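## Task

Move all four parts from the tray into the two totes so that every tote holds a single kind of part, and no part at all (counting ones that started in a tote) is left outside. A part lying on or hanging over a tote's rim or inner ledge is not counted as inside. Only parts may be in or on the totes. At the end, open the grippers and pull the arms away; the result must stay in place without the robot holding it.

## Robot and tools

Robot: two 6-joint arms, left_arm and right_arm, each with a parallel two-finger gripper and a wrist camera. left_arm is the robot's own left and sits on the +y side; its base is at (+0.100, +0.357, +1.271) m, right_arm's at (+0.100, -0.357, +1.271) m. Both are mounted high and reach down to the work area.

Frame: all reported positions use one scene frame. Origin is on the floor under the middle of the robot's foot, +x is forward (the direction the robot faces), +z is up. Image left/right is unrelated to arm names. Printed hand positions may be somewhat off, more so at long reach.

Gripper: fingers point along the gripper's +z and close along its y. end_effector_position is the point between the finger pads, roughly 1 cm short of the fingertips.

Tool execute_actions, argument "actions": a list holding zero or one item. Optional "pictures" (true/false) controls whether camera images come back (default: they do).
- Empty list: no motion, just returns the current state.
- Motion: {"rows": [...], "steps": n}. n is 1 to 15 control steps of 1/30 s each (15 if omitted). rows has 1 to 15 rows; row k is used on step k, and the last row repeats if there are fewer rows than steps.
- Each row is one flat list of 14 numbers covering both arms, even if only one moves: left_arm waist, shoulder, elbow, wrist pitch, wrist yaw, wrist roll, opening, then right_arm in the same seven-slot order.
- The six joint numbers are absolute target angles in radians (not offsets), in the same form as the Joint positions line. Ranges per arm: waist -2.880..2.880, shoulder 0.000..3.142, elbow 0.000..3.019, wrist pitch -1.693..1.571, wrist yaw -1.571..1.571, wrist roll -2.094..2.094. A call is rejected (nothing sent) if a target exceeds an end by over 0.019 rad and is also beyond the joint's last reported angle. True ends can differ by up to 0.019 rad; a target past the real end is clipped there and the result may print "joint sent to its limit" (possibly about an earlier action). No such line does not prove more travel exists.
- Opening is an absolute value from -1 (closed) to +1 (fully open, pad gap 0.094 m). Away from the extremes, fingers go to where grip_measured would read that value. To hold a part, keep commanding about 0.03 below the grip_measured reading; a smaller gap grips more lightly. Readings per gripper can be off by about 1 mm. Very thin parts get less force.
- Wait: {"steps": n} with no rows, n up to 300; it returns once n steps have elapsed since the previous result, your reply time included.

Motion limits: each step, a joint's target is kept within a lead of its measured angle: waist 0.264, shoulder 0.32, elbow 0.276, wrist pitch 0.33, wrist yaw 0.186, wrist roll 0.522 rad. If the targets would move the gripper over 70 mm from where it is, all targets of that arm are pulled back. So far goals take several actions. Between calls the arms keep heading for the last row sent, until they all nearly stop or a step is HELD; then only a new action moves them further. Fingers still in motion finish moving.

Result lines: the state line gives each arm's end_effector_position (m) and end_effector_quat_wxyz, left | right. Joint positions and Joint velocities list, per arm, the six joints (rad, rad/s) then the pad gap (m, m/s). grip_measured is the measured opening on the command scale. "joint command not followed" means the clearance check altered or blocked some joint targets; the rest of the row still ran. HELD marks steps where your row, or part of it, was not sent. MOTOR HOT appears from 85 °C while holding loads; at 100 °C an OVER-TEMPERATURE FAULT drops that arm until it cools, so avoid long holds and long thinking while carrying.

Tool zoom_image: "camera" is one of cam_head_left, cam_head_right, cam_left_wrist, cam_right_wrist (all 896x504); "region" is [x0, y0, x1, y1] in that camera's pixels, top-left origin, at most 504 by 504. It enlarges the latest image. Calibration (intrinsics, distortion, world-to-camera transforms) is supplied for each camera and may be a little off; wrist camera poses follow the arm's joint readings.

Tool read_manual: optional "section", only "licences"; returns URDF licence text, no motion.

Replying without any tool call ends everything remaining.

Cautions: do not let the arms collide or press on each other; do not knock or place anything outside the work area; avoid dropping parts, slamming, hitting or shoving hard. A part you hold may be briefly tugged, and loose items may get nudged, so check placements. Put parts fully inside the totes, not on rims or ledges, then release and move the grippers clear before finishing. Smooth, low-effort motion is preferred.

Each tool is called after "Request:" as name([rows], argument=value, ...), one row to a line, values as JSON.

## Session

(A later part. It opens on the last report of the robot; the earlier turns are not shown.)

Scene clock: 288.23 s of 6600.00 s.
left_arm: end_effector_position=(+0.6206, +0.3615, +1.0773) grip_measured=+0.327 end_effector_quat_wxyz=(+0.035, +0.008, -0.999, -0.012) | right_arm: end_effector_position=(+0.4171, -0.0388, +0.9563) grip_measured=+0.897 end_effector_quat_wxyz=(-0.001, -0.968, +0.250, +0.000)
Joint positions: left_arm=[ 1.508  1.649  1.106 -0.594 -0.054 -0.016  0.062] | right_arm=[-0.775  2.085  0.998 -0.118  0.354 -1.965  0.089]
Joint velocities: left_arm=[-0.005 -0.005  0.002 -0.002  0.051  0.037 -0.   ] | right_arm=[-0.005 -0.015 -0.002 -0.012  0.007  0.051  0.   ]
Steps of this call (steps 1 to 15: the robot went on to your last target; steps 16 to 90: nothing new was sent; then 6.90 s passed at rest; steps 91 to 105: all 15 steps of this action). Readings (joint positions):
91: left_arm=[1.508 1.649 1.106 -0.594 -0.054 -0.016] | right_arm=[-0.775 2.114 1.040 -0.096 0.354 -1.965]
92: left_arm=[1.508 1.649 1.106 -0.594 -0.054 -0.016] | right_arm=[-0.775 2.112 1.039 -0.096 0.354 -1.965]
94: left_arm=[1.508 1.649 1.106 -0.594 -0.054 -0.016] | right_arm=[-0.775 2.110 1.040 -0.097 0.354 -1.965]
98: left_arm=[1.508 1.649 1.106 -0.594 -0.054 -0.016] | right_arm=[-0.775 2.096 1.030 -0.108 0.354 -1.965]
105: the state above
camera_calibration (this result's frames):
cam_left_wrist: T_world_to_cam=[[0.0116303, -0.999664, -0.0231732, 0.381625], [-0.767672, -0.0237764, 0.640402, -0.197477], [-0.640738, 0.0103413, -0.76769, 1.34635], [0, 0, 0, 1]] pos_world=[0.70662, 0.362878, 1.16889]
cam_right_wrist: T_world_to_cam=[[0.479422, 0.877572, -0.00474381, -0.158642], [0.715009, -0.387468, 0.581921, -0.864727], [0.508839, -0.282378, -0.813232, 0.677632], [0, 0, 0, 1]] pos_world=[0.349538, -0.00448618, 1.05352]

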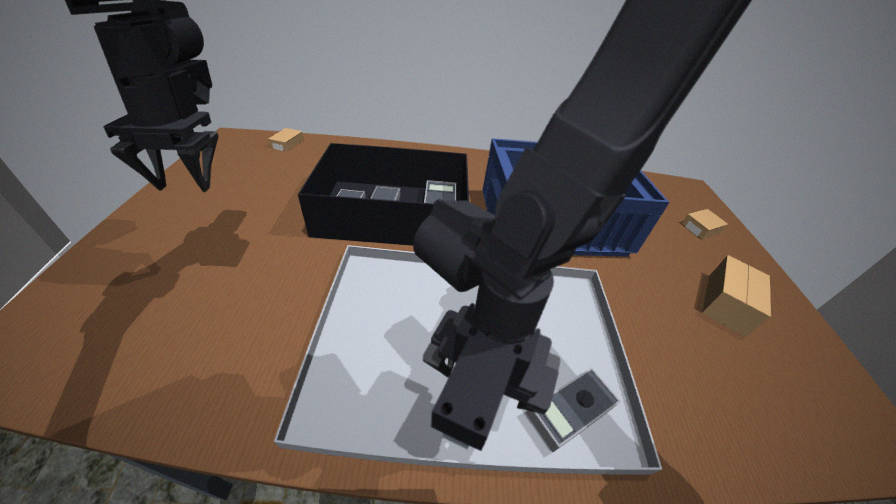

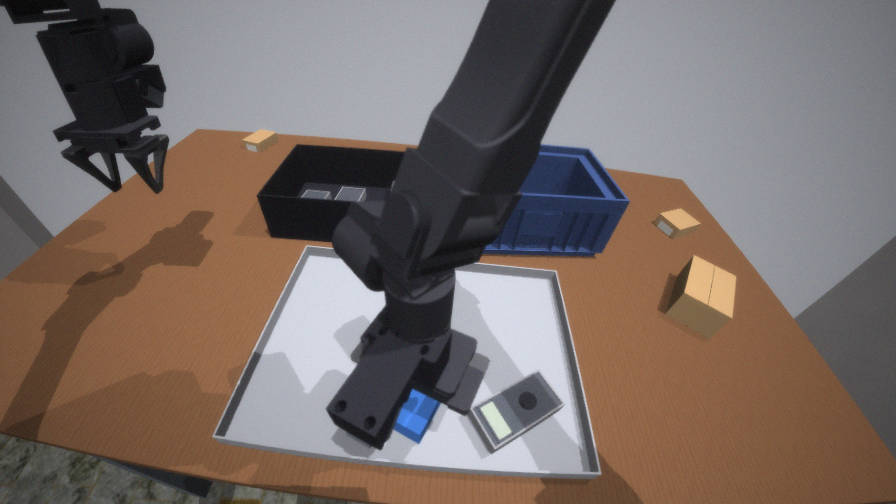

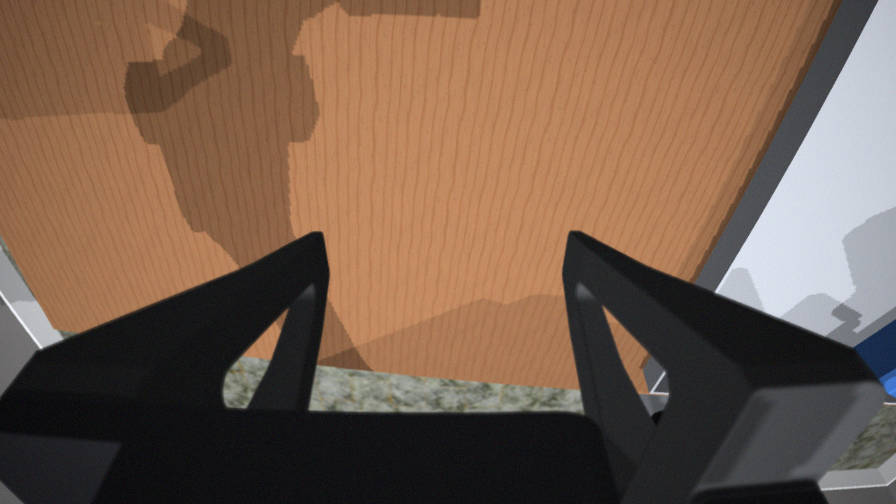

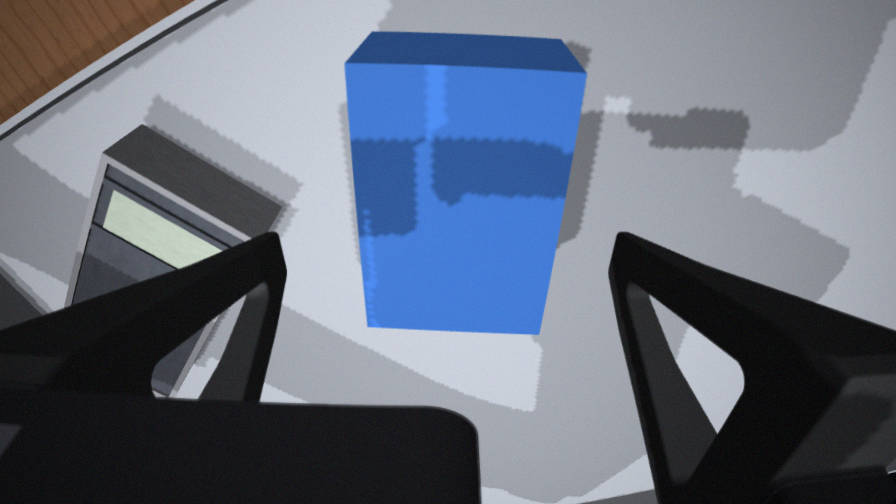

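Request:
execute_actions([
  {"rows":[[1.5,1.64,1.11,-0.58,-0.05,0,0.33,-0.785,2.105,1.005,-0.108,0.352,-1.965,0.75],[1.5,1.64,1.11,-0.58,-0.05,0,0.33,-0.787,2.115,1.008,-0.106,0.351,-1.965,0.65],[1.5,1.64,1.11,-0.58,-0.05,0,0.33,-0.789,2.123,1.011,-0.103,0.35,-1.965,0.65],[1.5,1.64,1.11,-0.58,-0.05,0,0.33,-0.791,2.131,1.015,-0.099,0.349,-1.965,0.65],[1.5,1.64,1.11,-0.58,-0.05,0,0.33,-0.793,2.139,1.019,-0.095,0.348,-1.965,0.65],[1.5,1.64,1.11,-0.58,-0.05,0,0.33,-0.795,2.147,1.023,-0.09,0.347,-1.965,0.65],[1.5,1.64,1.11,-0.58,-0.05,0,0.33,-0.797,2.155,1.027,-0.085,0.346,-1.965,0.65],[1.5,1.64,1.11,-0.58,-0.05,0,0.33,-0.799,2.163,1.032,-0.08,0.345,-1.965,0.65],[1.5,1.64,1.11,-0.58,-0.05,0,0.33,-0.801,2.171,1.037,-0.075,0.344,-1.965,0.65],[1.5,1.64,1.11,-0.58,-0.05,0,0.33,-0.803,2.179,1.042,-0.07,0.343,-1.965,0.65],[1.5,1.64,1.11,-0.58,-0.05,0,0.33,-0.805,2.186,1.047,-0.065,0.342,-1.965,0.65],[1.5,1.64,1.11,-0.58,-0.05,0,0.33,-0.807,2.192,1.052,-0.06,0.342,-1.965,0.65],[1.5,1.64,1.11,-0.58,-0.05,0,0.33,-0.808,2.197,1.057,-0.055,0.342,-1.965,0.65],[1.5,1.64,1.11,-0.58,-0.05,0,0.33,-0.808,2.2,1.061,-0.05,0.342,-1.965,0.65],[1.5,1.64,1.11,-0.58,-0.05,0,0.33,-0.808,2.2,1.064,-0.046,0.342,-1.965,0.65]],"steps":15},
], pictures=false)

Request:
execute_actions([
  {"steps":8},
])

Scene clock: 304.67 s of 6600.00 s.
left_arm: end_effector_position=(+0.6206, +0.3615, +1.0773) grip_measured=+0.327 end_effector_quat_wxyz=(+0.035, +0.008, -0.999, -0.012) | right_arm: end_effector_position=(+0.4097, -0.0353, +0.9207) grip_measured=+0.653 end_effector_quat_wxyz=(-0.003, -0.967, +0.254, +0.004)
Joint positions: left_arm=[ 1.508  1.649  1.106 -0.594 -0.054 -0.016  0.062] | right_arm=[-0.788  2.184  1.048 -0.072  0.345 -1.965  0.078]
Joint velocities: left_arm=[-0.015  0.005 -0.007 -0.002 -0.022 -0.007  0.   ] | right_arm=[-0.063  0.151  0.076  0.134 -0.007  0.037  0.001]
Steps of this call (steps 1 to 15: the robot went on to your last target; steps 16 to 90: nothing new was sent; then 12.93 s passed at rest; steps 91 to 105: all 15 steps of this action). Readings (joint positions):
91: left_arm=[1.508 1.649 1.106 -0.594 -0.054 -0.016] | right_arm=[-0.775 2.085 0.998 -0.118 0.354 -1.965]
92: left_arm=[1.508 1.649 1.106 -0.594 -0.054 -0.016] | right_arm=[-0.775 2.085 0.998 -0.118 0.354 -1.965]
94: left_arm=[1.508 1.649 1.106 -0.594 -0.054 -0.016] | right_arm=[-0.775 2.090 1.001 -0.117 0.354 -1.965]
98: left_arm=[1.508 1.649 1.106 -0.594 -0.054 -0.016] | right_arm=[-0.776 2.121 1.017 -0.104 0.349 -1.965]
105: the state above

Scene clock: 304.93 s of 6600.00 s.
left_arm: end_effector_position=(+0.6206, +0.3615, +1.0773) grip_measured=+0.327 end_effector_quat_wxyz=(+0.035, +0.008, -0.999, -0.012) | right_arm: end_effector_position=(+0.4144, -0.0330, +0.9175) grip_measured=+0.653 end_effector_quat_wxyz=(+0.001, -0.966, +0.258, +0.000)
Joint positions: left_arm=[ 1.508  1.649  1.106 -0.594 -0.054 -0.016  0.062] | right_arm=[-0.791  2.191  1.058 -0.061  0.345 -1.965  0.078]
Joint velocities: left_arm=[ 0.005 -0.005 -0.002 -0.002 -0.022 -0.007  0.   ] | right_arm=[ 0.005 -0.005 -0.002  0.002  0.022  0.051  0.   ]
Steps of this call (steps 1 to 8: the robot went on to your last target). Readings (joint positions):
1: left_arm=[1.508 1.649 1.106 -0.594 -0.054 -0.016] | right_arm=[-0.789 2.188 1.051 -0.068 0.345 -1.965]
2: left_arm=[1.508 1.649 1.106 -0.594 -0.054 -0.016] | right_arm=[-0.791 2.191 1.052 -0.066 0.345 -1.965]
4: left_arm=[1.508 1.649 1.106 -0.594 -0.054 -0.016] | right_arm=[-0.791 2.191 1.054 -0.063 0.345 -1.965]
8: the state above
camera_calibration (this result's frames):
cam_left_wrist: T_world_to_cam=[[0.0116303, -0.999664, -0.0231732, 0.381625], [-0.767672, -0.0237764, 0.640402, -0.197477], [-0.640738, 0.0103413, -0.76769, 1.34635], [0, 0, 0, 1]] pos_world=[0.70662, 0.362878, 1.16889]
cam_right_wrist: T_world_to_cam=[[0.494823, 0.868994, -0.000229842, -0.173424], [0.707347, -0.402624, 0.580994, -0.834445], [0.504788, -0.287652, -0.813908, 0.651287], [0, 0, 0, 1]] pos_world=[0.347295, 0.00208079, 1.01486]

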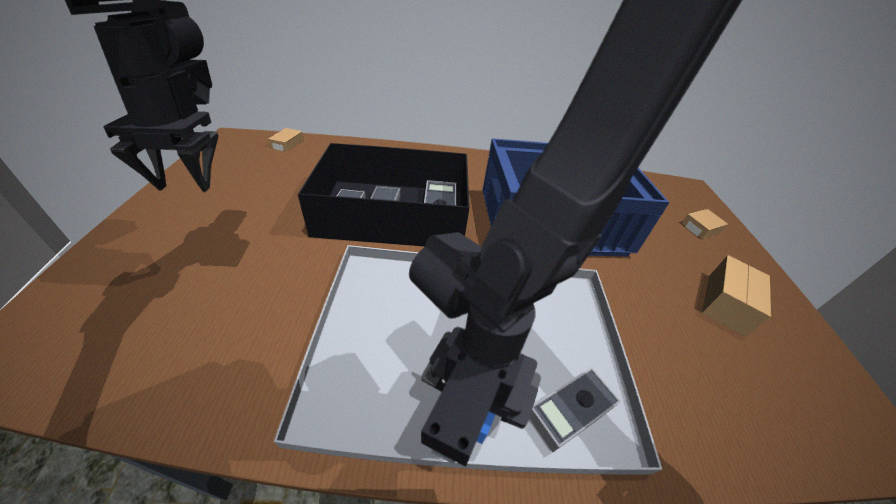

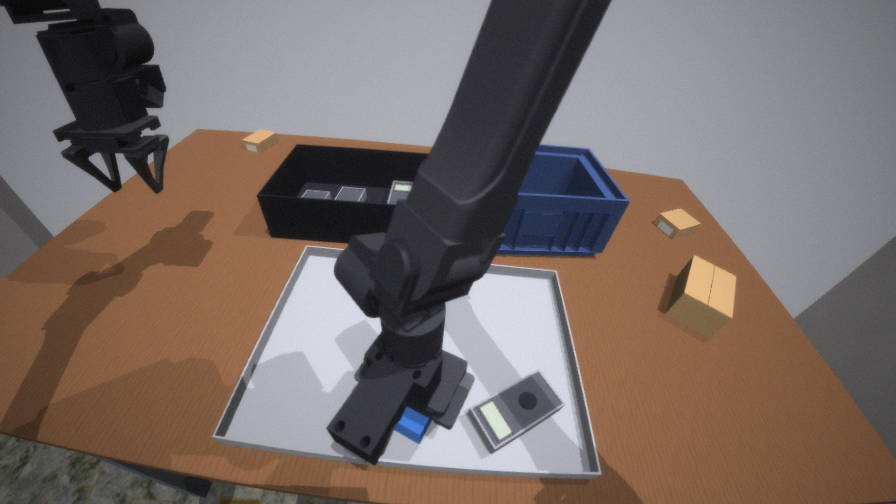

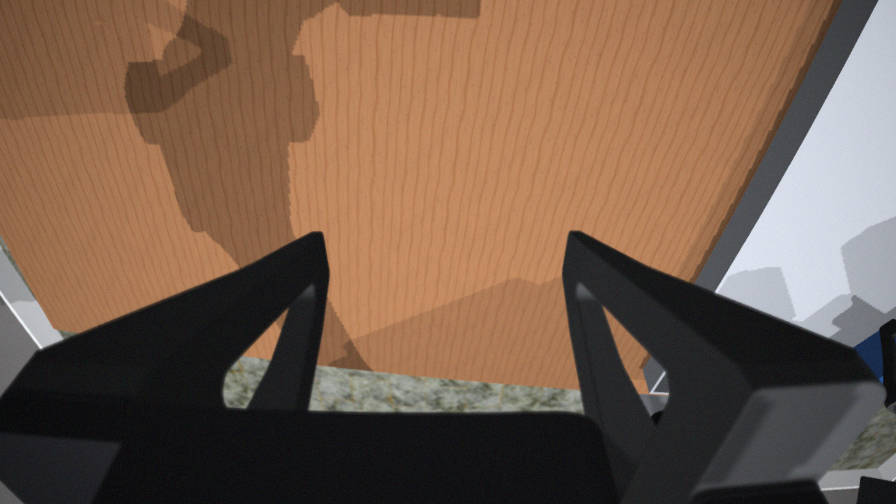

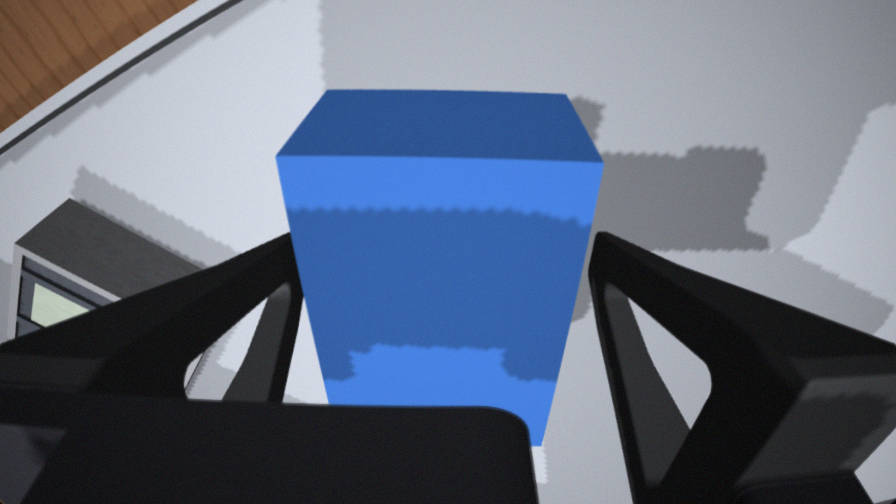

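Request:
execute_actions([
  {"rows":[[1.5,1.64,1.11,-0.58,-0.05,0,0.33,-0.8,2.195,1.06,-0.055,0.345,-1.965,0.55],[1.5,1.64,1.11,-0.58,-0.05,0,0.33,-0.8,2.195,1.06,-0.055,0.345,-1.965,0.45],[1.5,1.64,1.11,-0.58,-0.05,0,0.33,-0.8,2.195,1.06,-0.055,0.345,-1.965,0.36],[1.5,1.64,1.11,-0.58,-0.05,0,0.33,-0.8,2.195,1.06,-0.055,0.345,-1.965,0.3],[1.5,1.64,1.11,-0.58,-0.05,0,0.33,-0.8,2.195,1.06,-0.055,0.345,-1.965,0.25],[1.5,1.64,1.11,-0.58,-0.05,0,0.33,-0.8,2.195,1.06,-0.055,0.345,-1.965,0.21],[1.5,1.64,1.11,-0.58,-0.05,0,0.33,-0.8,2.195,1.06,-0.055,0.345,-1.965,0.17],[1.5,1.64,1.11,-0.58,-0.05,0,0.33,-0.8,2.195,1.06,-0.055,0.345,-1.965,0.13]],"steps":13},
], pictures=false)

Scene clock: 311.20 s of 6600.00 s.
left_arm: end_effector_position=(+0.6206, +0.3615, +1.0773) grip_measured=+0.327 end_effector_quat_wxyz=(+0.035, +0.008, -0.999, -0.012) | right_arm: end_effector_position=(+0.4146, -0.0328, +0.9176) grip_measured=+0.182 end_effector_quat_wxyz=(+0.001, -0.966, +0.258, +0.000)
Joint positions: left_arm=[ 1.508  1.649  1.106 -0.594 -0.054 -0.016  0.062] | right_arm=[-0.791  2.191  1.058 -0.061  0.345 -1.965  0.056]
Joint velocities: left_arm=[-0.005 -0.015  0.012 -0.002  0.037 -0.022 -0.   ] | right_arm=[-0.005 -0.005  0.007  0.002 -0.037  0.007  0.   ]
Steps of this call (steps 1 to 30: the robot went on to your last target; steps 31 to 90: nothing new was sent; then 2.83 s passed at rest; steps 91 to 103: all 13 steps of this action). Readings (joint positions):
91: left_arm=[1.508 1.649 1.106 -0.594 -0.054 -0.016] | right_arm=[-0.791 2.191 1.058 -0.061 0.345 -1.965]
92: left_arm=[1.508 1.649 1.106 -0.594 -0.054 -0.016] | right_arm=[-0.791 2.191 1.058 -0.061 0.345 -1.965]
94: left_arm=[1.508 1.649 1.106 -0.594 -0.054 -0.016] | right_arm=[-0.791 2.191 1.058 -0.061 0.345 -1.965]
98: left_arm=[1.508 1.649 1.106 -0.594 -0.054 -0.016] | right_arm=[-0.791 2.191 1.058 -0.061 0.345 -1.965]
103: the state above

Request:
execute_actions([
  {"rows":[[1.5,1.64,1.11,-0.58,-0.05,0,0.33,-0.79,2.17,1.058,-0.07,0.345,-1.96,0.13],[1.5,1.64,1.11,-0.58,-0.05,0,0.33,-0.79,2.15,1.056,-0.08,0.345,-1.96,0.13],[1.5,1.64,1.11,-0.58,-0.05,0,0.33,-0.79,2.13,1.05,-0.09,0.345,-1.96,0.13],[1.5,1.64,1.11,-0.58,-0.05,0,0.33,-0.79,2.11,1.042,-0.1,0.345,-1.96,0.13],[1.5,1.64,1.11,-0.58,-0.05,0,0.33,-0.79,2.088,1.034,-0.113,0.345,-1.96,0.13],[1.5,1.64,1.11,-0.58,-0.05,0,0.33,-0.79,2.064,1.026,-0.128,0.345,-1.96,0.13],[1.5,1.64,1.11,-0.58,-0.05,0,0.33,-0.79,2.04,1.018,-0.145,0.345,-1.96,0.13],[1.5,1.64,1.11,-0.58,-0.05,0,0.33,-0.795,2.015,1.01,-0.163,0.345,-1.95,0.13],[1.5,1.64,1.11,-0.58,-0.05,0,0.33,-0.8,1.99,1.005,-0.183,0.343,-1.94,0.13],[1.5,1.64,1.11,-0.58,-0.05,0,0.33,-0.81,1.965,1.0,-0.204,0.34,-1.93,0.13],[1.5,1.64,1.11,-0.58,-0.05,0,0.33,-0.825,1.94,1.0,-0.225,0.335,-1.92,0.13],[1.5,1.64,1.11,-0.58,-0.05,0,0.33,-0.84,1.915,1.0,-0.246,0.33,-1.91,0.13],[1.5,1.64,1.11,-0.58,-0.05,0,0.33,-0.86,1.89,1.0,-0.267,0.322,-1.9,0.13],[1.5,1.64,1.11,-0.58,-0.05,0,0.33,-0.88,1.865,1.0,-0.288,0.314,-1.89,0.13],[1.5,1.64,1.11,-0.58,-0.05,0,0.33,-0.9,1.84,1.0,-0.31,0.306,-1.88,0.13]],"steps":15},
], pictures=false)

Request:
execute_actions([
  {"rows":[[1.5,1.64,1.11,-0.58,-0.05,0,0.33,-0.922,1.815,1.0,-0.332,0.297,-1.865,0.13],[1.5,1.64,1.11,-0.58,-0.05,0,0.33,-0.944,1.79,1.0,-0.354,0.288,-1.85,0.13],[1.5,1.64,1.11,-0.58,-0.05,0,0.33,-0.966,1.765,1.0,-0.376,0.279,-1.835,0.13],[1.5,1.64,1.11,-0.58,-0.05,0,0.33,-0.988,1.74,1.003,-0.398,0.27,-1.82,0.13],[1.5,1.64,1.11,-0.58,-0.05,0,0.33,-1.01,1.715,1.006,-0.42,0.261,-1.805,0.13],[1.5,1.64,1.11,-0.58,-0.05,0,0.33,-1.032,1.69,1.01,-0.442,0.252,-1.79,0.13],[1.5,1.64,1.11,-0.58,-0.05,0,0.33,-1.054,1.665,1.015,-0.464,0.243,-1.775,0.13],[1.5,1.64,1.11,-0.58,-0.05,0,0.33,-1.076,1.64,1.02,-0.486,0.234,-1.76,0.13],[1.5,1.64,1.11,-0.58,-0.05,0,0.33,-1.098,1.617,1.027,-0.508,0.225,-1.745,0.13],[1.5,1.64,1.11,-0.58,-0.05,0,0.33,-1.12,1.597,1.036,-0.53,0.216,-1.73,0.13],[1.5,1.64,1.11,-0.58,-0.05,0,0.33,-1.142,1.58,1.048,-0.552,0.207,-1.715,0.13],[1.495,1.65,1.11,-0.58,-0.05,0,0.33,-1.164,1.567,1.062,-0.574,0.198,-1.7,0.13],[1.485,1.66,1.12,-0.58,-0.055,0,0.4,-1.186,1.558,1.08,-0.596,0.189,-1.685,0.13],[1.47,1.67,1.13,-0.58,-0.06,0,0.45,-1.206,1.553,1.1,-0.618,0.18,-1.67,0.13],[1.45,1.68,1.14,-0.58,-0.07,0,0.5,-1.224,1.553,1.125,-0.64,0.171,-1.655,0.13]],"steps":15},
], pictures=false)

Request:
execute_actions([
  {"rows":[[1.425,1.695,1.15,-0.58,-0.08,0,0.55,-1.24,1.558,1.155,-0.656,0.163,-1.64,0.13],[1.4,1.71,1.16,-0.58,-0.09,0,0.6,-1.255,1.566,1.185,-0.672,0.155,-1.625,0.13],[1.375,1.725,1.17,-0.58,-0.1,0.01,0.65,-1.27,1.578,1.215,-0.688,0.148,-1.61,0.13],[1.35,1.74,1.18,-0.58,-0.11,0.01,0.7,-1.284,1.592,1.245,-0.704,0.141,-1.595,0.13],[1.325,1.755,1.19,-0.58,-0.12,0.02,0.7,-1.298,1.606,1.275,-0.72,0.134,-1.58,0.13],[1.3,1.77,1.2,-0.58,-0.13,0.02,0.7,-1.312,1.62,1.305,-0.735,0.127,-1.57,0.13],[1.275,1.785,1.21,-0.58,-0.14,0.03,0.7,-1.325,1.634,1.335,-0.75,0.12,-1.56,0.13],[1.25,1.8,1.22,-0.58,-0.15,0.03,0.7,-1.338,1.648,1.365,-0.765,0.113,-1.55,0.13],[1.225,1.815,1.23,-0.58,-0.16,0.04,0.7,-1.35,1.662,1.395,-0.78,0.107,-1.54,0.13],[1.2,1.83,1.24,-0.58,-0.17,0.04,0.7,-1.361,1.676,1.425,-0.795,0.101,-1.53,0.13],[1.175,1.845,1.25,-0.58,-0.18,0.05,0.7,-1.372,1.69,1.455,-0.81,0.096,-1.52,0.13],[1.15,1.86,1.26,-0.58,-0.19,0.05,0.7,-1.382,1.704,1.485,-0.825,0.091,-1.51,0.13],[1.125,1.875,1.27,-0.58,-0.2,0.06,0.7,-1.391,1.718,1.515,-0.84,0.087,-1.5,0.13],[1.1,1.89,1.28,-0.58,-0.21,0.06,0.7,-1.399,1.732,1.545,-0.855,0.083,-1.495,0.13],[1.075,1.905,1.29,-0.58,-0.22,0.07,0.7,-1.406,1.746,1.575,-0.87,0.08,-1.49,0.13]],"steps":15},
], pictures=false)

Request:
execute_actions([
  {"rows":[[1.05,1.92,1.3,-0.578,-0.23,0.07,0.7,-1.412,1.76,1.602,-0.884,0.077,-1.485,0.13],[1.025,1.936,1.31,-0.576,-0.24,0.08,0.7,-1.417,1.774,1.627,-0.897,0.075,-1.485,0.13],[1.0,1.952,1.32,-0.574,-0.25,0.08,0.7,-1.421,1.788,1.65,-0.908,0.073,-1.485,0.13],[0.975,1.968,1.33,-0.572,-0.26,0.09,0.7,-1.424,1.802,1.67,-0.917,0.072,-1.485,0.13],[0.95,1.984,1.34,-0.57,-0.27,0.09,0.7,-1.426,1.815,1.688,-0.924,0.071,-1.485,0.13],[0.925,2.0,1.35,-0.568,-0.28,0.1,0.7,-1.428,1.827,1.703,-0.929,0.07,-1.485,0.13],[0.9,2.016,1.36,-0.566,-0.29,0.1,0.7,-1.43,1.838,1.715,-0.93,0.07,-1.485,0.13],[0.875,2.032,1.37,-0.564,-0.3,0.11,0.7,-1.43,1.848,1.724,-0.93,0.07,-1.485,0.13],[0.85,2.048,1.38,-0.562,-0.31,0.11,0.7,-1.43,1.856,1.73,-0.93,0.07,-1.485,0.13],[0.825,2.064,1.39,-0.56,-0.32,0.12,0.7,-1.43,1.862,1.734,-0.93,0.07,-1.485,0.13],[0.8,2.08,1.4,-0.558,-0.33,0.12,0.7,-1.43,1.866,1.736,-0.93,0.07,-1.485,0.13],[0.775,2.096,1.41,-0.556,-0.34,0.13,0.7,-1.43,1.868,1.736,-0.93,0.07,-1.485,0.13],[0.75,2.112,1.42,-0.554,-0.35,0.13,0.7,-1.43,1.868,1.736,-0.93,0.07,-1.485,0.13],[0.725,2.128,1.43,-0.552,-0.36,0.14,0.7,-1.43,1.868,1.736,-0.93,0.07,-1.485,0.13],[0.7,2.145,1.44,-0.55,-0.37,0.14,0.7,-1.43,1.868,1.736,-0.93,0.07,-1.485,0.13]],"steps":15},
], pictures=false)

Request:
execute_actions([
  {"rows":[[0.676,2.162,1.452,-0.548,-0.379,0.15,0.7,-1.43,1.868,1.736,-0.93,0.07,-1.485,0.13],[0.652,2.179,1.464,-0.546,-0.388,0.15,0.7,-1.43,1.868,1.736,-0.93,0.07,-1.485,0.13],[0.629,2.196,1.476,-0.544,-0.397,0.16,0.7,-1.43,1.868,1.736,-0.93,0.07,-1.485,0.13],[0.607,2.213,1.488,-0.542,-0.405,0.16,0.7,-1.43,1.868,1.736,-0.93,0.07,-1.485,0.13],[0.586,2.229,1.499,-0.54,-0.413,0.16,0.7,-1.43,1.868,1.736,-0.93,0.07,-1.485,0.13],[0.566,2.244,1.51,-0.538,-0.42,0.16,0.7,-1.43,1.868,1.736,-0.93,0.07,-1.485,0.13],[0.547,2.258,1.52,-0.536,-0.426,0.16,0.7,-1.43,1.868,1.736,-0.93,0.07,-1.485,0.13],[0.53,2.271,1.529,-0.534,-0.432,0.16,0.7,-1.43,1.868,1.736,-0.93,0.07,-1.485,0.13],[0.515,2.283,1.537,-0.532,-0.437,0.16,0.7,-1.43,1.868,1.736,-0.93,0.07,-1.485,0.13],[0.502,2.294,1.544,-0.53,-0.441,0.16,0.7,-1.43,1.868,1.736,-0.93,0.07,-1.485,0.13],[0.491,2.303,1.55,-0.53,-0.444,0.16,0.7,-1.43,1.868,1.736,-0.93,0.07,-1.485,0.13],[0.482,2.311,1.555,-0.53,-0.447,0.16,0.7,-1.43,1.868,1.736,-0.93,0.07,-1.485,0.13],[0.475,2.317,1.559,-0.53,-0.449,0.16,0.7,-1.43,1.868,1.736,-0.93,0.07,-1.485,0.13],[0.47,2.321,1.562,-0.53,-0.45,0.16,0.7,-1.43,1.868,1.736,-0.93,0.07,-1.485,0.13],[0.467,2.323,1.564,-0.53,-0.45,0.16,0.7,-1.43,1.868,1.736,-0.93,0.07,-1.485,0.13]],"steps":15},
], pictures=false)

Request:
execute_actions([
  {"steps":10},
])

Scene clock: 359.90 s of 6600.00 s.
left_arm: end_effector_position=(+0.6206, +0.3615, +1.0773) grip_measured=+0.327 end_effector_quat_wxyz=(+0.035, +0.008, -0.999, -0.012) | right_arm: end_effector_position=(+0.4717, -0.0503, +1.0147) grip_measured=+0.182 end_effector_quat_wxyz=(+0.016, -0.955, +0.296, +0.001)
Joint positions: left_arm=[ 1.508  1.649  1.106 -0.594 -0.054 -0.016  0.062] | right_arm=[-0.825  1.906  0.998 -0.252  0.313 -1.927  0.056]
Joint velocities: left_arm=[-0.005  0.024 -0.012 -0.027  0.022  0.007  0.001] | right_arm=[-0.474 -0.874  0.002 -0.598 -0.212  0.242 -0.   ]
Steps of this call (steps 1 to 15: the robot went on to your last target; steps 16 to 90: nothing new was sent; then 45.20 s passed at rest; steps 91 to 105: all 15 steps of this action). Readings (joint positions):
91: left_arm=[1.508 1.649 1.106 -0.594 -0.054 -0.016] | right_arm=[-0.791 2.191 1.058 -0.061 0.345 -1.965]
92: left_arm=[1.508 1.649 1.106 -0.594 -0.054 -0.016] | right_arm=[-0.791 2.190 1.058 -0.061 0.345 -1.965]
94: left_arm=[1.508 1.649 1.106 -0.594 -0.054 -0.016] | right_arm=[-0.791 2.181 1.054 -0.071 0.345 -1.965]
98: left_arm=[1.508 1.649 1.106 -0.594 -0.054 -0.016] | right_arm=[-0.791 2.110 1.023 -0.119 0.345 -1.964]
105: the state above

Scene clock: 360.40 s of 6600.00 s.
left_arm: end_effector_position=(+0.6204, +0.3592, +1.0770) grip_measured=+0.471 end_effector_quat_wxyz=(+0.036, +0.005, -0.999, -0.014) | right_arm: end_effector_position=(+0.5992, -0.2115, +1.1164) grip_measured=+0.182 end_effector_quat_wxyz=(-0.001, -0.847, +0.531, +0.003)
Joint positions: left_arm=[ 1.501  1.65   1.106 -0.594 -0.061 -0.016  0.069] | right_arm=[-1.178  1.574  1.054 -0.584  0.183 -1.731  0.056]
Joint velocities: left_arm=[-0.171  0.034  0.032 -0.002 -0.256 -0.066  0.052] | right_arm=[-0.571 -0.259  0.525 -0.696 -0.154  0.388  0.   ]
Steps of this call (steps 1 to 15: all 15 steps of this action). Readings (joint positions):
1: left_arm=[1.508 1.649 1.106 -0.594 -0.054 -0.016] | right_arm=[-0.843 1.877 0.998 -0.272 0.305 -1.918]
2: left_arm=[1.508 1.649 1.106 -0.594 -0.054 -0.016] | right_arm=[-0.865 1.849 0.998 -0.293 0.296 -1.908]
4: left_arm=[1.508 1.649 1.106 -0.594 -0.054 -0.016] | right_arm=[-0.917 1.796 0.998 -0.336 0.280 -1.885]
8: left_arm=[1.508 1.649 1.106 -0.594 -0.054 -0.016] | right_arm=[-1.027 1.701 0.999 -0.424 0.247 -1.832]
15: the state above

Scene clock: 360.90 s of 6600.00 s.
left_arm: end_effector_position=(+0.6038, +0.1625, +1.0253) grip_measured=+0.697 end_effector_quat_wxyz=(-0.051, +0.194, +0.980, +0.006) | right_arm: end_effector_position=(+0.7576, -0.2891, +1.1523) grip_measured=+0.182 end_effector_quat_wxyz=(+0.020, -0.733, +0.680, -0.014)
Joint positions: left_arm=[ 1.126  1.866  1.243 -0.59  -0.206  0.031  0.08 ] | right_arm=[-1.38   1.693  1.492 -0.823  0.087 -1.54   0.056]
Joint velocities: left_arm=[-0.737  0.454  0.266  0.012 -0.3    0.212 -0.   ] | right_arm=[-0.298  0.493  0.789 -0.491 -0.168  0.271  0.   ]
Steps of this call (steps 1 to 15: all 15 steps of this action). Readings (joint positions):
1: left_arm=[1.493 1.653 1.108 -0.594 -0.071 -0.016] | right_arm=[-1.197 1.568 1.075 -0.605 0.174 -1.717]
2: left_arm=[1.481 1.659 1.112 -0.594 -0.080 -0.016] | right_arm=[-1.215 1.565 1.101 -0.625 0.166 -1.702]
4: left_arm=[1.443 1.681 1.129 -0.594 -0.101 -0.014] | right_arm=[-1.247 1.568 1.158 -0.658 0.151 -1.672]
8: left_arm=[1.328 1.750 1.178 -0.591 -0.138 -0.001] | right_arm=[-1.302 1.592 1.285 -0.719 0.123 -1.617]
15: the state above

Scene clock: 361.40 s of 6600.00 s.
left_arm: end_effector_position=(+0.5246, -0.0314, +0.9958) grip_measured=+0.698 end_effector_quat_wxyz=(-0.028, +0.390, +0.920, +0.010) | right_arm: end_effector_position=(+0.7978, -0.3084, +1.1169) grip_measured=+0.182 end_effector_quat_wxyz=(-0.000, -0.707, +0.707, -0.001)
Joint positions: left_arm=[ 0.772  2.097  1.397 -0.566 -0.357  0.105  0.08 ] | right_arm=[-1.422  1.852  1.697 -0.915  0.073 -1.499  0.056]
Joint velocities: left_arm=[-0.777  0.503  0.3    0.061 -0.271  0.139 -0.   ] | right_arm=[-0.015  0.063 -0.002 -0.022  0.007 -0.022 -0.001]
Steps of this call (steps 1 to 15: all 15 steps of this action). Readings (joint positions):
1: left_arm=[1.102 1.881 1.252 -0.590 -0.216 0.036] | right_arm=[-1.388 1.710 1.519 -0.838 0.084 -1.532]
2: left_arm=[1.078 1.895 1.262 -0.590 -0.227 0.041] | right_arm=[-1.396 1.726 1.545 -0.853 0.082 -1.525]
4: left_arm=[1.033 1.925 1.282 -0.588 -0.247 0.051] | right_arm=[-1.409 1.758 1.594 -0.878 0.078 -1.515]
8: left_arm=[0.944 1.986 1.325 -0.580 -0.288 0.070] | right_arm=[-1.421 1.808 1.667 -0.908 0.075 -1.504]
15: the state above

Scene clock: 361.90 s of 6600.00 s.
left_arm: end_effector_position=(+0.3857, -0.1744, +0.9838) grip_measured=+0.698 end_effector_quat_wxyz=(-0.003, +0.535, +0.845, -0.000) | right_arm: end_effector_position=(+0.7962, -0.3083, +1.1141) grip_measured=+0.182 end_effector_quat_wxyz=(-0.003, -0.707, +0.707, +0.001)
Joint positions: left_arm=[ 0.472  2.309  1.524 -0.544 -0.443  0.143  0.08 ] | right_arm=[-1.422  1.857  1.697 -0.916  0.073 -1.498  0.056]
Joint velocities: left_arm=[-0.249  0.161  0.032  0.002  0.022 -0.095  0.001] | right_arm=[ 0.015 -0.005  0.017  0.002  0.022 -0.022 -0.   ]
Steps of this call (steps 1 to 15: all 15 steps of this action). Readings (joint positions):
1: left_arm=[0.746 2.113 1.407 -0.564 -0.367 0.110] | right_arm=[-1.422 1.854 1.697 -0.915 0.073 -1.499]
2: left_arm=[0.721 2.130 1.418 -0.562 -0.376 0.115] | right_arm=[-1.422 1.856 1.697 -0.916 0.073 -1.498]
4: left_arm=[0.670 2.165 1.440 -0.558 -0.393 0.125] | right_arm=[-1.422 1.857 1.697 -0.916 0.073 -1.498]
8: left_arm=[0.577 2.232 1.484 -0.550 -0.422 0.136] | right_arm=[-1.422 1.857 1.697 -0.916 0.073 -1.498]
15: the state above

Scene clock: 362.23 s of 6600.00 s.
left_arm: end_effector_position=(+0.3799, -0.1791, +0.9827) grip_measured=+0.698 end_effector_quat_wxyz=(-0.002, +0.540, +0.841, -0.000) | right_arm: end_effector_position=(+0.7962, -0.3083, +1.1141) grip_measured=+0.182 end_effector_quat_wxyz=(-0.003, -0.707, +0.707, +0.001)
Joint positions: left_arm=[ 0.462  2.32   1.531 -0.544 -0.446  0.145  0.08 ] | right_arm=[-1.422  1.857  1.697 -0.916  0.073 -1.498  0.056]
Joint velocities: left_arm=[-0.015 -0.024 -0.002  0.012  0.037 -0.037  0.001] | right_arm=[-0.024  0.005  0.007 -0.002 -0.066  0.007 -0.   ]
Steps of this call (steps 1 to 10: the robot went on to your last target). Readings (joint positions):
1: left_arm=[0.466 2.314 1.525 -0.544 -0.444 0.144] | right_arm=[-1.422 1.857 1.697 -0.916 0.073 -1.498]
2: left_arm=[0.462 2.317 1.525 -0.544 -0.444 0.144] | right_arm=[-1.422 1.857 1.697 -0.916 0.073 -1.498]
4: left_arm=[0.461 2.320 1.525 -0.544 -0.444 0.145] | right_arm=[-1.422 1.857 1.697 -0.916 0.073 -1.498]
8: left_arm=[0.462 2.320 1.529 -0.544 -0.446 0.145] | right_arm=[-1.422 1.857 1.697 -0.916 0.073 -1.498]
10: the state above
camera_calibration (this result's frames):
cam_left_wrist: T_world_to_cam=[[-0.910702, -0.413052, 0.00316514, 0.271406], [-0.33276, 0.738171, 0.586834, -0.310635], [-0.244729, 0.533378, -0.809701, 1.10961], [0, 0, 0, 1]] pos_world=[0.415357, -0.250435, 1.07988]
cam_right_wrist: T_world_to_cam=[[0.99996, 0.00460516, -0.00765408, -0.783495], [0.00820498, -0.812274, 0.583219, -0.901658], [-0.00353139, -0.583258, -0.812279, 0.851094], [0, 0, 0, 1]] pos_world=[0.793867, -0.232377, 1.21119]

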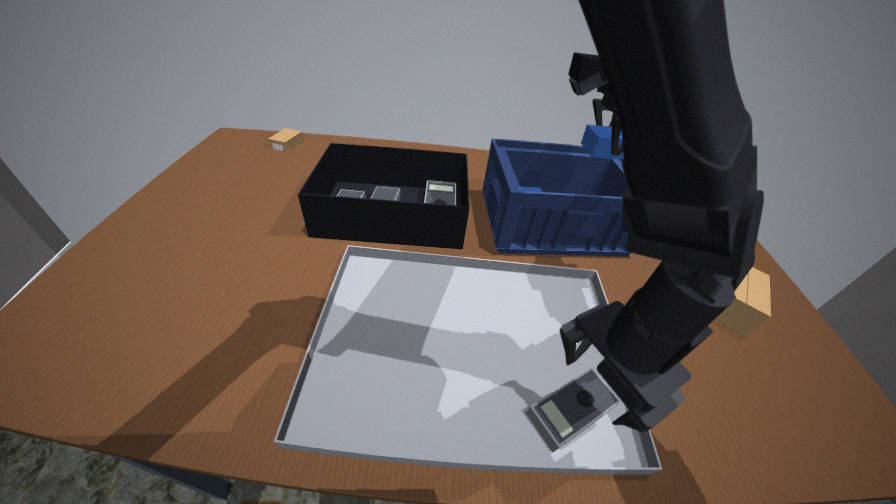

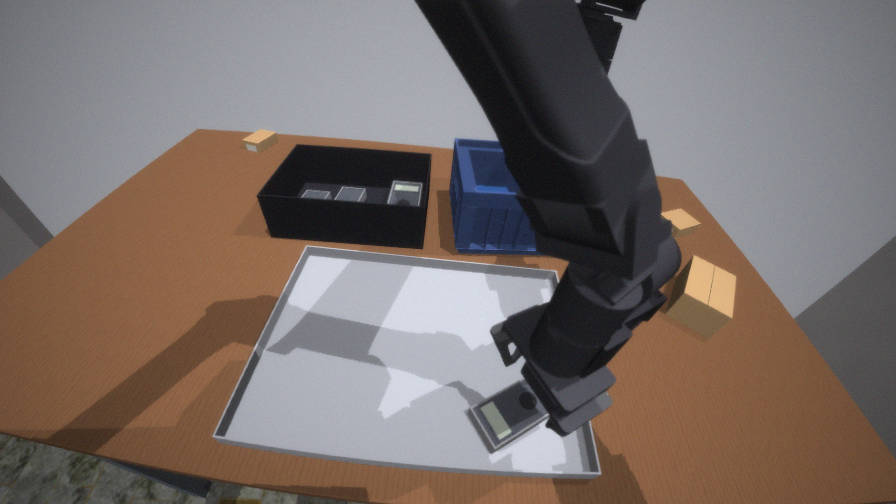

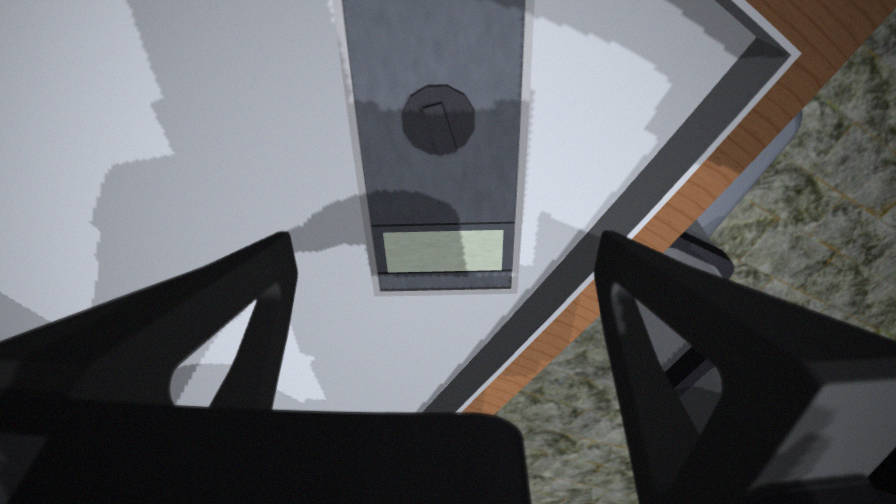

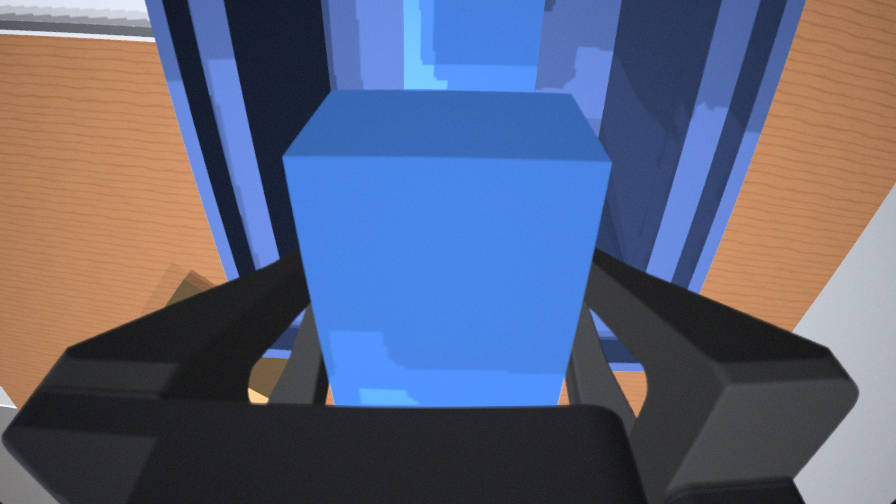

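Request:
execute_actions([
  {"rows":[[0.48,2.33,1.565,-0.53,-0.443,0.162,0.7,-1.434,1.875,1.745,-0.9,0.07,-1.49,0.13],[0.486,2.338,1.569,-0.527,-0.442,0.163,0.7,-1.435,1.888,1.75,-0.89,0.07,-1.49,0.13],[0.49,2.345,1.573,-0.524,-0.442,0.164,0.7,-1.435,1.9,1.753,-0.881,0.07,-1.49,0.13],[0.492,2.352,1.577,-0.521,-0.441,0.165,0.7,-1.436,1.912,1.756,-0.872,0.07,-1.49,0.13],[0.494,2.359,1.581,-0.518,-0.441,0.166,0.7,-1.436,1.924,1.759,-0.863,0.07,-1.49,0.13],[0.496,2.366,1.585,-0.515,-0.44,0.167,0.7,-1.437,1.936,1.762,-0.854,0.07,-1.49,0.13],[0.498,2.373,1.589,-0.512,-0.44,0.168,0.7,-1.437,1.948,1.765,-0.845,0.07,-1.49,0.13],[0.5,2.38,1.593,-0.509,-0.439,0.169,0.7,-1.438,1.96,1.768,-0.836,0.07,-1.49,0.13],[0.502,2.386,1.597,-0.506,-0.439,0.17,0.7,-1.438,1.972,1.771,-0.827,0.07,-1.49,0.13],[0.504,2.392,1.601,-0.503,-0.438,0.171,0.7,-1.439,1.984,1.775,-0.818,0.07,-1.49,0.13],[0.506,2.397,1.605,-0.5,-0.438,0.172,0.7,-1.439,1.996,1.779,-0.809,0.07,-1.49,0.13],[0.508,2.402,1.609,-0.496,-0.437,0.173,0.7,-1.44,2.008,1.783,-0.8,0.068,-1.49,0.13],[0.509,2.406,1.613,-0.492,-0.437,0.174,0.7,-1.44,2.02,1.787,-0.791,0.068,-1.49,0.13],[0.51,2.409,1.617,-0.488,-0.437,0.175,0.7,-1.441,2.031,1.791,-0.782,0.068,-1.49,0.13],[0.51,2.411,1.621,-0.485,-0.437,0.175,0.7,-1.441,2.042,1.796,-0.774,0.068,-1.49,0.13]],"steps":15},
], pictures=false)

Request:
execute_actions([
  {"rows":[[0.51,2.411,1.621,-0.485,-0.437,0.175,0.7,-1.442,2.052,1.801,-0.768,0.067,-1.49,0.13],[0.51,2.411,1.621,-0.485,-0.437,0.175,0.7,-1.442,2.061,1.806,-0.763,0.067,-1.49,0.13],[0.51,2.411,1.621,-0.485,-0.437,0.175,0.7,-1.443,2.069,1.811,-0.758,0.067,-1.49,0.13],[0.51,2.411,1.621,-0.485,-0.437,0.175,0.7,-1.443,2.076,1.816,-0.754,0.067,-1.49,0.13],[0.51,2.411,1.621,-0.485,-0.437,0.175,0.7,-1.444,2.082,1.82,-0.75,0.067,-1.49,0.13],[0.51,2.411,1.621,-0.485,-0.437,0.175,0.7,-1.444,2.086,1.823,-0.748,0.067,-1.49,0.13]],"steps":14},
])

Scene clock: 380.90 s of 6600.00 s.
left_arm: end_effector_position=(+0.3905, -0.1777, +0.9467) grip_measured=+0.698 end_effector_quat_wxyz=(-0.000, +0.527, +0.850, +0.001) | right_arm: end_effector_position=(+0.8099, -0.3034, +1.0448) grip_measured=+0.182 end_effector_quat_wxyz=(+0.008, -0.706, +0.708, -0.008)
Joint positions: left_arm=[ 0.5    2.389  1.582 -0.506 -0.441  0.155  0.08 ] | right_arm=[-1.424  1.994  1.752 -0.805  0.072 -1.498  0.056]
Joint velocities: left_arm=[ 0.063  0.171  0.046  0.071  0.066 -0.007 -0.   ] | right_arm=[-0.005  0.474  0.051  0.237 -0.022  0.007  0.   ]
Steps of this call (steps 1 to 30: the robot went on to your last target; steps 31 to 90: nothing new was sent; then 15.17 s passed at rest; steps 91 to 105: all 15 steps of this action). Readings (joint positions):
91: left_arm=[0.462 2.320 1.532 -0.544 -0.446 0.145] | right_arm=[-1.422 1.857 1.697 -0.916 0.073 -1.498]
92: left_arm=[0.463 2.320 1.532 -0.543 -0.446 0.145] | right_arm=[-1.422 1.858 1.698 -0.915 0.073 -1.498]
94: left_arm=[0.465 2.322 1.535 -0.541 -0.445 0.146] | right_arm=[-1.422 1.864 1.706 -0.905 0.073 -1.498]
98: left_arm=[0.478 2.341 1.557 -0.529 -0.444 0.149] | right_arm=[-1.422 1.897 1.732 -0.868 0.073 -1.498]
105: the state above

Scene clock: 381.37 s of 6600.00 s.
left_arm: end_effector_position=(+0.3891, -0.1779, +0.9399) grip_measured=+0.698 end_effector_quat_wxyz=(-0.001, +0.528, +0.849, +0.002) | right_arm: end_effector_position=(+0.8007, -0.3047, +0.9927) grip_measured=+0.182 end_effector_quat_wxyz=(-0.002, -0.704, +0.710, +0.000)
Joint positions: left_arm=[ 0.502  2.404  1.59  -0.5   -0.441  0.159  0.08 ] | right_arm=[-1.43   2.09   1.782 -0.765  0.07  -1.498  0.056]
Joint velocities: left_arm=[-0.005 -0.015 -0.022 -0.002 -0.037 -0.037 -0.   ] | right_arm=[-0.034 -0.005  0.081  0.027 -0.022 -0.037 -0.   ]
Steps of this call (steps 1 to 14: all 14 steps of this action). Readings (joint positions):
1: left_arm=[0.501 2.395 1.584 -0.504 -0.441 0.156] | right_arm=[-1.425 2.010 1.755 -0.798 0.071 -1.498]
2: left_arm=[0.502 2.399 1.585 -0.502 -0.441 0.157] | right_arm=[-1.425 2.025 1.757 -0.791 0.070 -1.498]
4: left_arm=[0.502 2.403 1.585 -0.501 -0.441 0.157] | right_arm=[-1.427 2.052 1.764 -0.781 0.070 -1.498]
8: left_arm=[0.502 2.404 1.587 -0.501 -0.441 0.158] | right_arm=[-1.429 2.087 1.773 -0.767 0.070 -1.498]
14: the state above
camera_calibration (this result's frames):
cam_left_wrist: T_world_to_cam=[[-0.898214, -0.439557, -0.0010799, 0.274801], [-0.356329, 0.726698, 0.587315, -0.276698], [-0.257374, 0.52792, -0.809357, 1.08016], [0, 0, 0, 1]] pos_world=[0.426239, -0.248368, 1.03704]
cam_right_wrist: T_world_to_cam=[[0.999982, -0.0026098, -0.00543327, -0.79334], [0.00105272, -0.811932, 0.583751, -0.822687], [-0.00593492, -0.583746, -0.811914, 0.755995], [0, 0, 0, 1]] pos_world=[0.798678, -0.228727, 1.08974]

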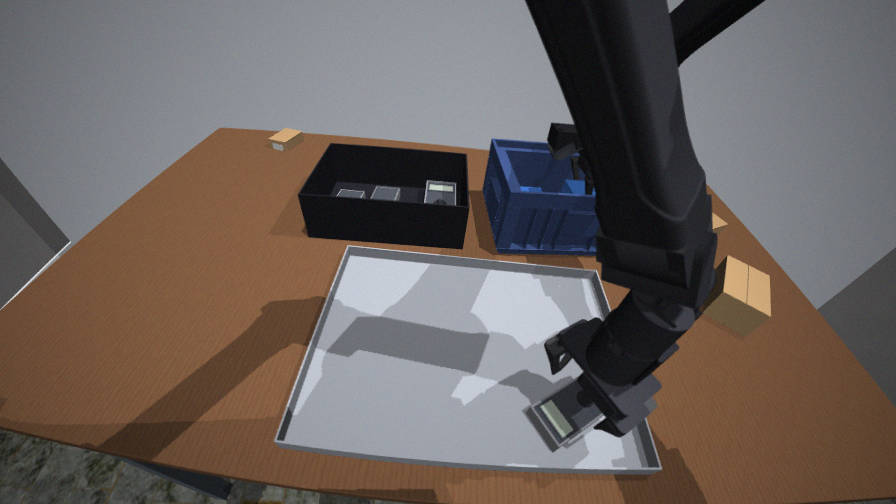

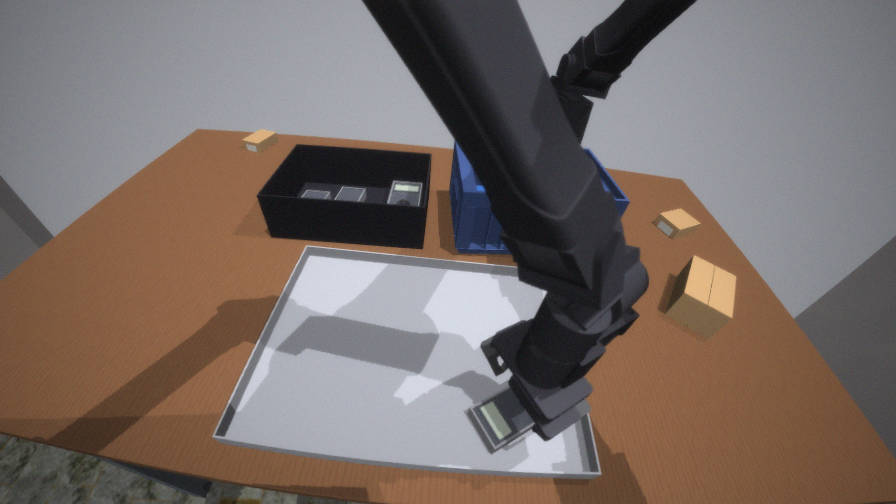

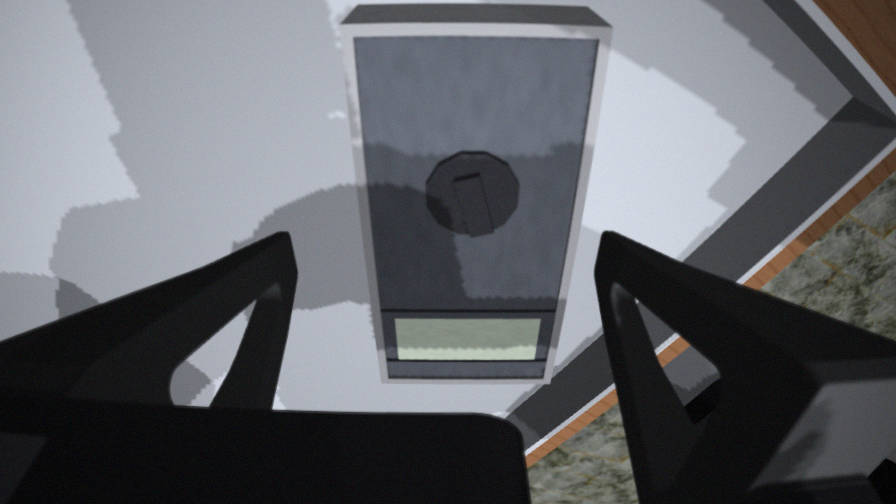

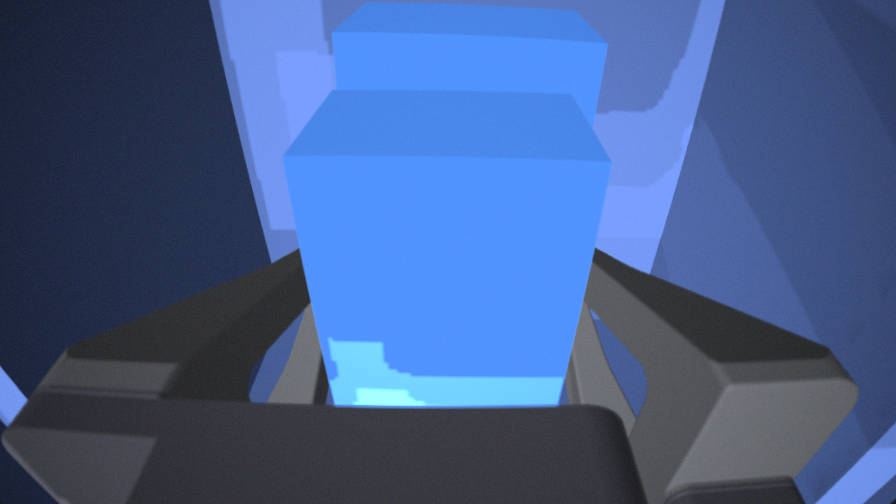

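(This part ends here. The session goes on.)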